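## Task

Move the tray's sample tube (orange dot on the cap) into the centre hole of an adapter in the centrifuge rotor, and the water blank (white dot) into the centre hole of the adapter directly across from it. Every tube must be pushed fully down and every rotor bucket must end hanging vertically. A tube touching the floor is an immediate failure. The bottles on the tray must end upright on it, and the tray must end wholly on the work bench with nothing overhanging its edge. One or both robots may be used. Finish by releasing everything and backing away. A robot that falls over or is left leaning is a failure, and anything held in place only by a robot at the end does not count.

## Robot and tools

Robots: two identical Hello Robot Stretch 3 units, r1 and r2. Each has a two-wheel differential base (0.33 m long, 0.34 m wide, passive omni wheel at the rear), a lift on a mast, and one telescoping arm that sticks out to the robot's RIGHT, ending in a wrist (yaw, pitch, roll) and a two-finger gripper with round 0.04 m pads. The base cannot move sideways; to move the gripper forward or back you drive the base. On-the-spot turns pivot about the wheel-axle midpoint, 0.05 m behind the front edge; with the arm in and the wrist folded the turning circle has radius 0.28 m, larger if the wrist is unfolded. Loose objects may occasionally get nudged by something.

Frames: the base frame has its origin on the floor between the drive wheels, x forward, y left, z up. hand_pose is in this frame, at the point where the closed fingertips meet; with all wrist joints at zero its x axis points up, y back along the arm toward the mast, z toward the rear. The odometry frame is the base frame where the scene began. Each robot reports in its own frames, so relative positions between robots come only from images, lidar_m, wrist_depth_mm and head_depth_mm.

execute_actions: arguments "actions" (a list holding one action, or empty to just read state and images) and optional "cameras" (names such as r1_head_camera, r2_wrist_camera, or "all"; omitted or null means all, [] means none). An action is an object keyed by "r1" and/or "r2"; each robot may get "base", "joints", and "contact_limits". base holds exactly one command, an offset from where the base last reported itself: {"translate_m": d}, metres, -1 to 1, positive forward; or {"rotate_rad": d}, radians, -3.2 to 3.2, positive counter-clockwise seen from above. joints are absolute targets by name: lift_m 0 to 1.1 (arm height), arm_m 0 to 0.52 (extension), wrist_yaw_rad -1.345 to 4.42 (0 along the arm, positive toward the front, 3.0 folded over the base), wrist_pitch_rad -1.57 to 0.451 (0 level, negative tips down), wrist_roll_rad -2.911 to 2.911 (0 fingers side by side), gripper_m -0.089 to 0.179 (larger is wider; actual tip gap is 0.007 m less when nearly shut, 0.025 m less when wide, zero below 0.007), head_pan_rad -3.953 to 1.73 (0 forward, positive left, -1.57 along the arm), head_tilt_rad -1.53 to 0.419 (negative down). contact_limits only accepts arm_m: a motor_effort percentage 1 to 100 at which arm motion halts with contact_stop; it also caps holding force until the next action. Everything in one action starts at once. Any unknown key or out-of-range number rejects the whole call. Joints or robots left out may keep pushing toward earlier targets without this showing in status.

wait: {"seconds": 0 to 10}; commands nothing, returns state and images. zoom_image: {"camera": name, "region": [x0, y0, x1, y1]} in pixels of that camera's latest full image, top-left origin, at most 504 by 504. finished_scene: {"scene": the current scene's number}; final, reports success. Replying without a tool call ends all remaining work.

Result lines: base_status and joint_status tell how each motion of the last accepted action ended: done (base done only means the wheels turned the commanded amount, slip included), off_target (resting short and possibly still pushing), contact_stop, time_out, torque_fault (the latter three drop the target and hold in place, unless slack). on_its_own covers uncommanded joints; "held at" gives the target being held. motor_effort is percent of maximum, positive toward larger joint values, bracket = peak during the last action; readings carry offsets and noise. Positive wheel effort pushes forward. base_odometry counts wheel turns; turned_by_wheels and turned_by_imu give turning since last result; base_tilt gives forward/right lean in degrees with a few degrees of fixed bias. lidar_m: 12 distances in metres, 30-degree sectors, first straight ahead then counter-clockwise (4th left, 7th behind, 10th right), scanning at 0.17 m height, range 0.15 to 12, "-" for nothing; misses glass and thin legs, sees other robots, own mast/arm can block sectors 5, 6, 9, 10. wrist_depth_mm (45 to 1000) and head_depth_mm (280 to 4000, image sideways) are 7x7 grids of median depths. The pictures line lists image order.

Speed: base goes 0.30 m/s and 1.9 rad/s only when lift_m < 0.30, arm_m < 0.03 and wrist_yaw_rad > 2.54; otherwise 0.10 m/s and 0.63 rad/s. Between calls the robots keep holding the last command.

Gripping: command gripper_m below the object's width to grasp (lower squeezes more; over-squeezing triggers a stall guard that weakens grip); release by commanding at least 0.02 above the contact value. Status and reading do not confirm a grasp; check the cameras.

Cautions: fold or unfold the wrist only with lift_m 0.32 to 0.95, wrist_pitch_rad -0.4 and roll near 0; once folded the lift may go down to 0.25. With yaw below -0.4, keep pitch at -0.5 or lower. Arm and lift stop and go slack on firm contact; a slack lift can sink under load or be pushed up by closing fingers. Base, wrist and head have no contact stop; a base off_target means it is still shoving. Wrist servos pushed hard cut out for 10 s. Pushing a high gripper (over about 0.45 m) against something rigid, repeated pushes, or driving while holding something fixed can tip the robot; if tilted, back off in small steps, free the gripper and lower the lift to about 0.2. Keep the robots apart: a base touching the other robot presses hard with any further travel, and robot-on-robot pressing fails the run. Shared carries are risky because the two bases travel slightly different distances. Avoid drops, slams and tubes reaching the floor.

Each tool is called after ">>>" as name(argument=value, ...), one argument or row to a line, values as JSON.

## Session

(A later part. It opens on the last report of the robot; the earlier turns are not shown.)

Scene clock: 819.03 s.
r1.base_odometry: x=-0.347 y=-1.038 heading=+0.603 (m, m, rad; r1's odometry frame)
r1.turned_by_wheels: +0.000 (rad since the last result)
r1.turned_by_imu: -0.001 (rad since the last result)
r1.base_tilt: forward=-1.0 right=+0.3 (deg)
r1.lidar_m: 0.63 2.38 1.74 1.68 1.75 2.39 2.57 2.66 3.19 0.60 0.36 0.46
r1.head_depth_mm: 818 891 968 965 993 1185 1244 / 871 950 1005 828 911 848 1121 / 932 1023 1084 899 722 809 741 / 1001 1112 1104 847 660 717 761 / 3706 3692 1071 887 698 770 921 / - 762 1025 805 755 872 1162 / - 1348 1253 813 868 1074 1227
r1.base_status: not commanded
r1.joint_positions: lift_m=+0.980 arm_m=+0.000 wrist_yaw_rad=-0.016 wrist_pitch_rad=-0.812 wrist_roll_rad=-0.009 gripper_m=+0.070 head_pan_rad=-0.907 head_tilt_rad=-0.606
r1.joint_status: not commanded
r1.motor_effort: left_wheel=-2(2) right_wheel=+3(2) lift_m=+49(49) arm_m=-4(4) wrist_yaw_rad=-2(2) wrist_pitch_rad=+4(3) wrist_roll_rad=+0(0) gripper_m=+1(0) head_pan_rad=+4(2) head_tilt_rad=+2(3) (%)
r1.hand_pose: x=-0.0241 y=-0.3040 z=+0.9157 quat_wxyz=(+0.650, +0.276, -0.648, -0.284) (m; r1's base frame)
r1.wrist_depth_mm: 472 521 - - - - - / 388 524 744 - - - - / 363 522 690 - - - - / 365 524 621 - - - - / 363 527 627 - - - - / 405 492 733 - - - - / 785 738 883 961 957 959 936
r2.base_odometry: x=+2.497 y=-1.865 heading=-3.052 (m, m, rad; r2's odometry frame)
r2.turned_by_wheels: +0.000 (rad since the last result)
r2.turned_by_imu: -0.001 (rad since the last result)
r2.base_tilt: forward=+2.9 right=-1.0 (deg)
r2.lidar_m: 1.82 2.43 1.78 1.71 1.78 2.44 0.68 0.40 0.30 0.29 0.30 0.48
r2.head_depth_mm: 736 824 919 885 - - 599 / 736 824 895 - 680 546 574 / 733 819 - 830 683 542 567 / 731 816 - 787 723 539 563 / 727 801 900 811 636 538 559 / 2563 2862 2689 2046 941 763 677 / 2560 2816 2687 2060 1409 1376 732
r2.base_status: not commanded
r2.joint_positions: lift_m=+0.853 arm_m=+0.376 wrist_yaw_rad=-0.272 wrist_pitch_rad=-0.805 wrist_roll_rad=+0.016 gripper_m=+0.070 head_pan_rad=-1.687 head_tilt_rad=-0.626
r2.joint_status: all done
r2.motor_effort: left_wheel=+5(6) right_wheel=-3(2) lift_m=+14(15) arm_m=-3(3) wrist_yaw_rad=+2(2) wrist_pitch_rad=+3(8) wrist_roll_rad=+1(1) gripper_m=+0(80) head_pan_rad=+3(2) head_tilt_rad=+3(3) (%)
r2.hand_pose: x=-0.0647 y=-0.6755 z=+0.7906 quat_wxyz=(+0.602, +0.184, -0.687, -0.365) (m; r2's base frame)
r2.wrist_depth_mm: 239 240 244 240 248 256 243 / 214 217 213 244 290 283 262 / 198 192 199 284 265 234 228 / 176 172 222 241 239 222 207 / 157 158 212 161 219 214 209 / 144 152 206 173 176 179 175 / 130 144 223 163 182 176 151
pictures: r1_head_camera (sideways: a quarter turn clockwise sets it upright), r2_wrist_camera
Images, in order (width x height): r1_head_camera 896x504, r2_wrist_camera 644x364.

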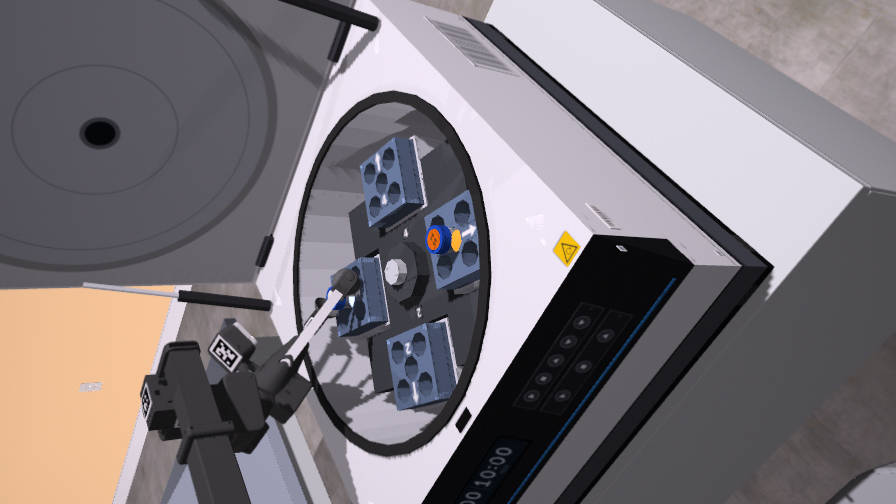

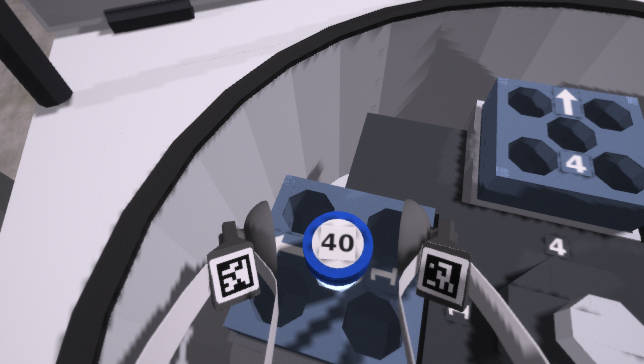

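>>> execute_actions(
  actions=[
    {"r2": {"joints": {"lift_m": 0.98, "arm_m": 0.04}}},
  ],
)

Scene clock: 835.30 s.
r1.base_odometry: x=-0.347 y=-1.038 heading=+0.603 (m, m, rad; r1's odometry frame)
r1.turned_by_wheels: +0.000 (rad since the last result)
r1.turned_by_imu: -0.001 (rad since the last result)
r1.base_tilt: forward=-1.1 right=+0.2 (deg)
r1.lidar_m: 0.63 2.38 1.74 1.68 1.75 2.38 2.57 2.68 3.20 0.60 0.36 0.46
r1.head_depth_mm: 817 891 965 965 995 1189 1248 / 870 953 1012 832 908 848 1122 / 930 1024 1079 897 720 811 742 / 995 1109 1110 852 661 718 763 / 3691 3700 1076 886 696 769 919 / - 3835 1066 807 753 874 1161 / - 1597 1252 812 870 1077 1226
r1.base_status: not commanded
r1.joint_positions: lift_m=+0.980 arm_m=+0.000 wrist_yaw_rad=-0.016 wrist_pitch_rad=-0.812 wrist_roll_rad=-0.009 gripper_m=+0.070 head_pan_rad=-0.907 head_tilt_rad=-0.606
r1.joint_status: not commanded
r1.motor_effort: left_wheel=-2(2) right_wheel=+3(3) lift_m=+48(48) arm_m=-4(4) wrist_yaw_rad=-2(3) wrist_pitch_rad=+4(3) wrist_roll_rad=+0(0) gripper_m=+0(1) head_pan_rad=+2(2) head_tilt_rad=+2(2) (%)
r1.hand_pose: x=-0.0241 y=-0.3040 z=+0.9157 quat_wxyz=(+0.650, +0.276, -0.648, -0.284) (m; r1's base frame)
r1.wrist_depth_mm: 476 520 - - - - - / 384 522 746 - - - - / 361 528 694 - - - - / 361 521 620 - - - - / 363 529 619 - - - - / 410 489 729 - - - - / 795 751 879 966 949 963 948
r2.base_odometry: x=+2.497 y=-1.865 heading=-3.052 (m, m, rad; r2's odometry frame)
r2.turned_by_wheels: +0.000 (rad since the last result)
r2.turned_by_imu: -0.001 (rad since the last result)
r2.base_tilt: forward=+2.8 right=-1.0 (deg)
r2.lidar_m: 1.82 2.42 1.78 1.71 1.78 2.44 0.68 0.40 0.30 0.29 0.30 0.48
r2.head_depth_mm: 740 826 899 - - - 626 / 734 821 896 - - - 617 / 733 819 912 - - - 590 / 730 819 907 - - - 585 / 727 801 903 814 636 538 560 / 2532 2865 2703 2069 944 780 676 / 2597 2853 2707 2065 1404 1381 731
r2.base_status: not commanded
r2.joint_positions: lift_m=+0.980 arm_m=+0.040 wrist_yaw_rad=-0.272 wrist_pitch_rad=-0.810 wrist_roll_rad=+0.016 gripper_m=+0.070 head_pan_rad=-1.687 head_tilt_rad=-0.626
r2.joint_status: all done
r2.motor_effort: left_wheel=+5(6) right_wheel=-2(3) lift_m=+25(27) arm_m=-4(4) wrist_yaw_rad=+2(2) wrist_pitch_rad=+5(5) wrist_roll_rad=+1(0) gripper_m=+0(0) head_pan_rad=+2(2) head_tilt_rad=+3(3) (%)
r2.hand_pose: x=-0.0643 y=-0.3386 z=+0.9162 quat_wxyz=(+0.601, +0.185, -0.686, -0.366) (m; r2's base frame)
r2.wrist_depth_mm: - - 500 559 532 463 - / 733 - 459 472 482 441 391 / - 832 451 431 416 407 339 / - 978 326 375 394 310 305 / - 308 297 288 287 289 310 / - 280 260 269 286 331 508 / - 996 264 298 419 945 966
pictures: r1_head_camera (sideways: a quarter turn clockwise sets it upright), r1_nav_camera (sideways: a quarter turn counterclockwise sets it upright), r1_wrist_camera, r2_head_camera (sideways: a quarter turn clockwise sets it upright), r2_nav_camera (sideways: a quarter turn counterclockwise sets it upright), r2_wrist_camera
Images, in order (width x height): r1_head_camera 896x504, r1_nav_camera 672x504, r1_wrist_camera 644x364, r2_head_camera 896x504, r2_nav_camera 672x504, r2_wrist_camera 644x364.

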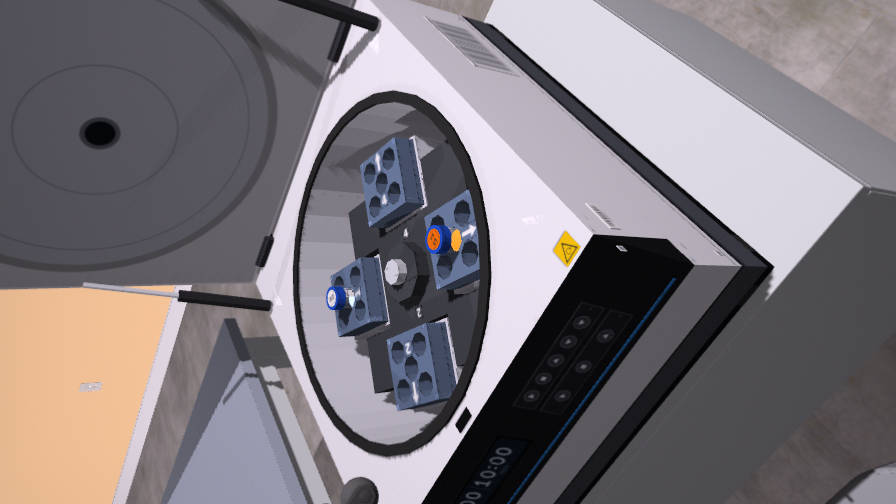

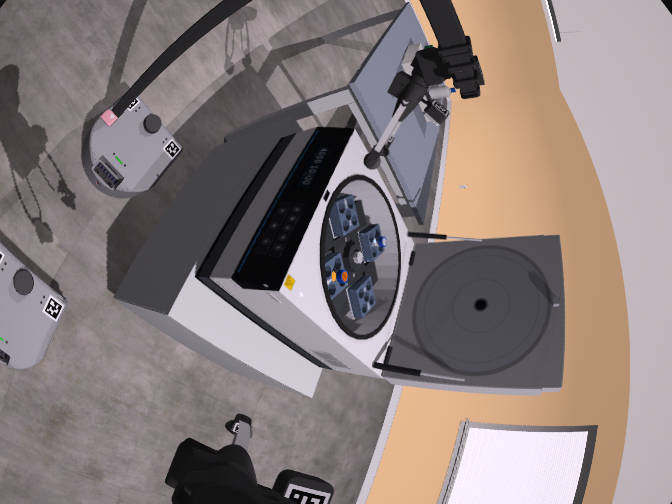

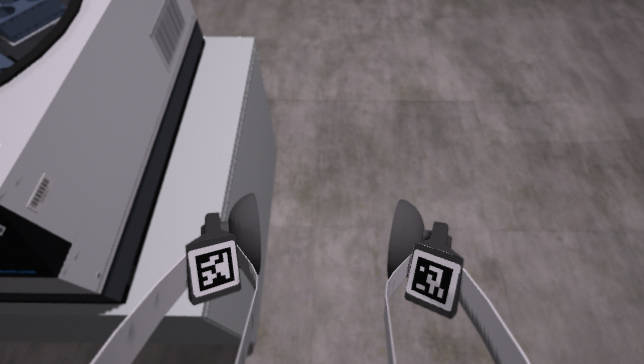

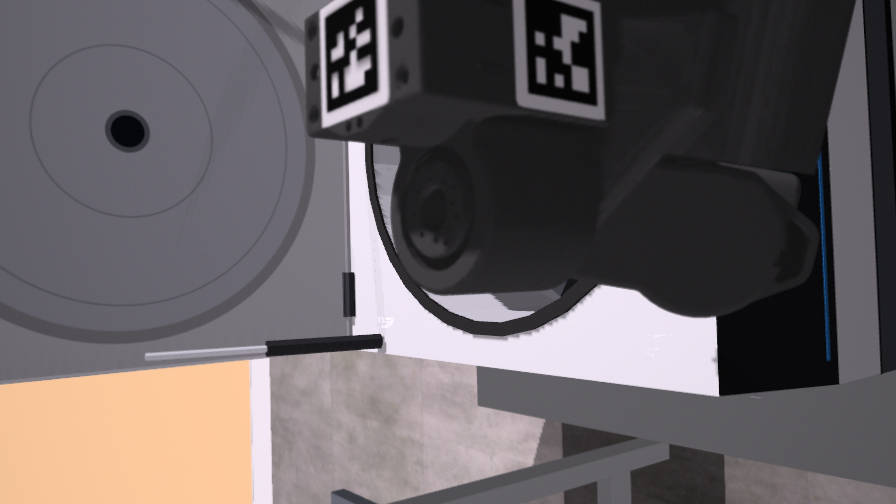

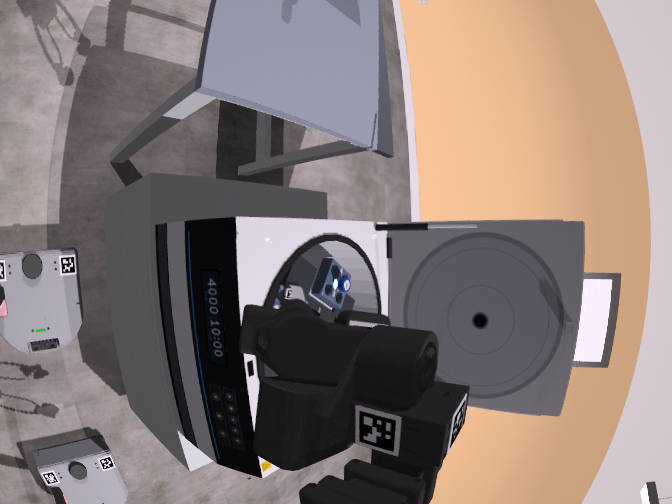

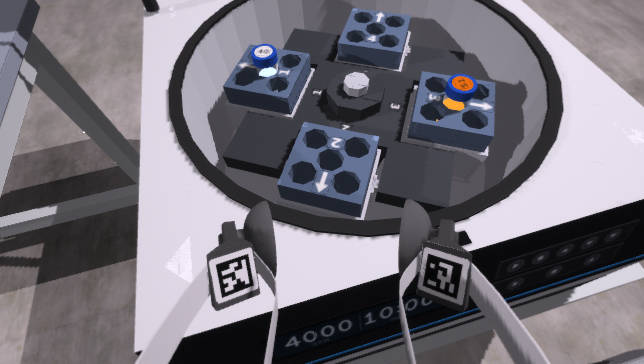

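>>> zoom_image(
  camera="r1_head_camera",
  region=[290, 120, 510, 420],
)

>>> zoom_image(
  camera="r2_wrist_camera",
  region=[200, 0, 520, 220],
)

>>> zoom_image(
  camera="r1_nav_camera",
  region=[340, 0, 500, 160],
)

Region (290, 120, 510, 420) of r1_head_camera's 896x504 image, scaled by 1.680, with more detail than that image has; it fills the left 370 columns of this view, and the rest is white.

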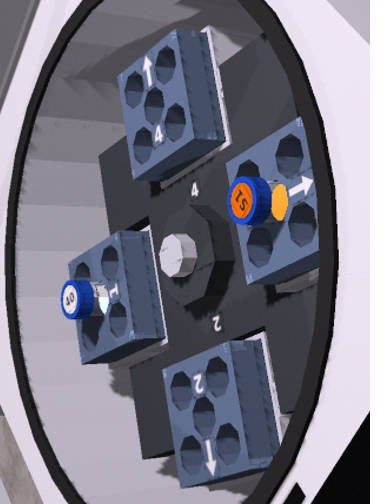

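Region (200, 0, 520, 220) of r2_wrist_camera's 644x364 image, scaled by 1.575; it fills the top 346 rows of this view, and the rest is white.

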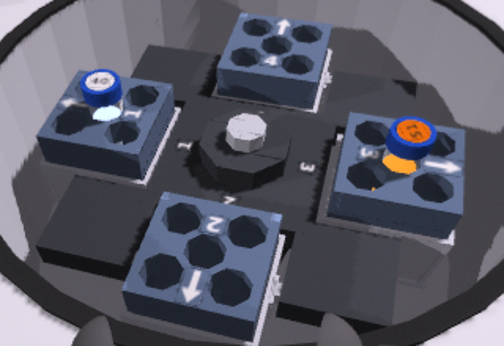

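Region (340, 0, 500, 160) of r1_nav_camera's 672x504 image, scaled by 3.150, with more detail than that image has.

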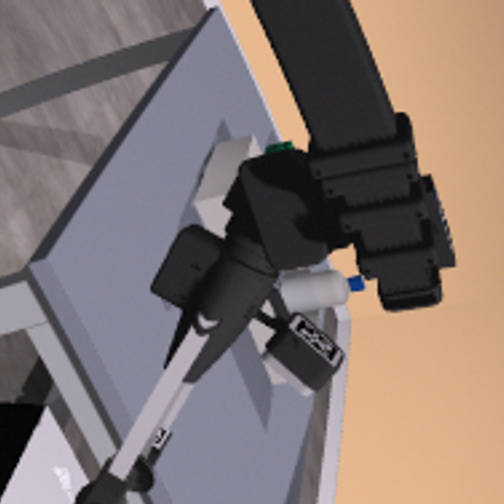

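>>> finished_scene(
  scene=2,
)

The scene is finished: the task was done.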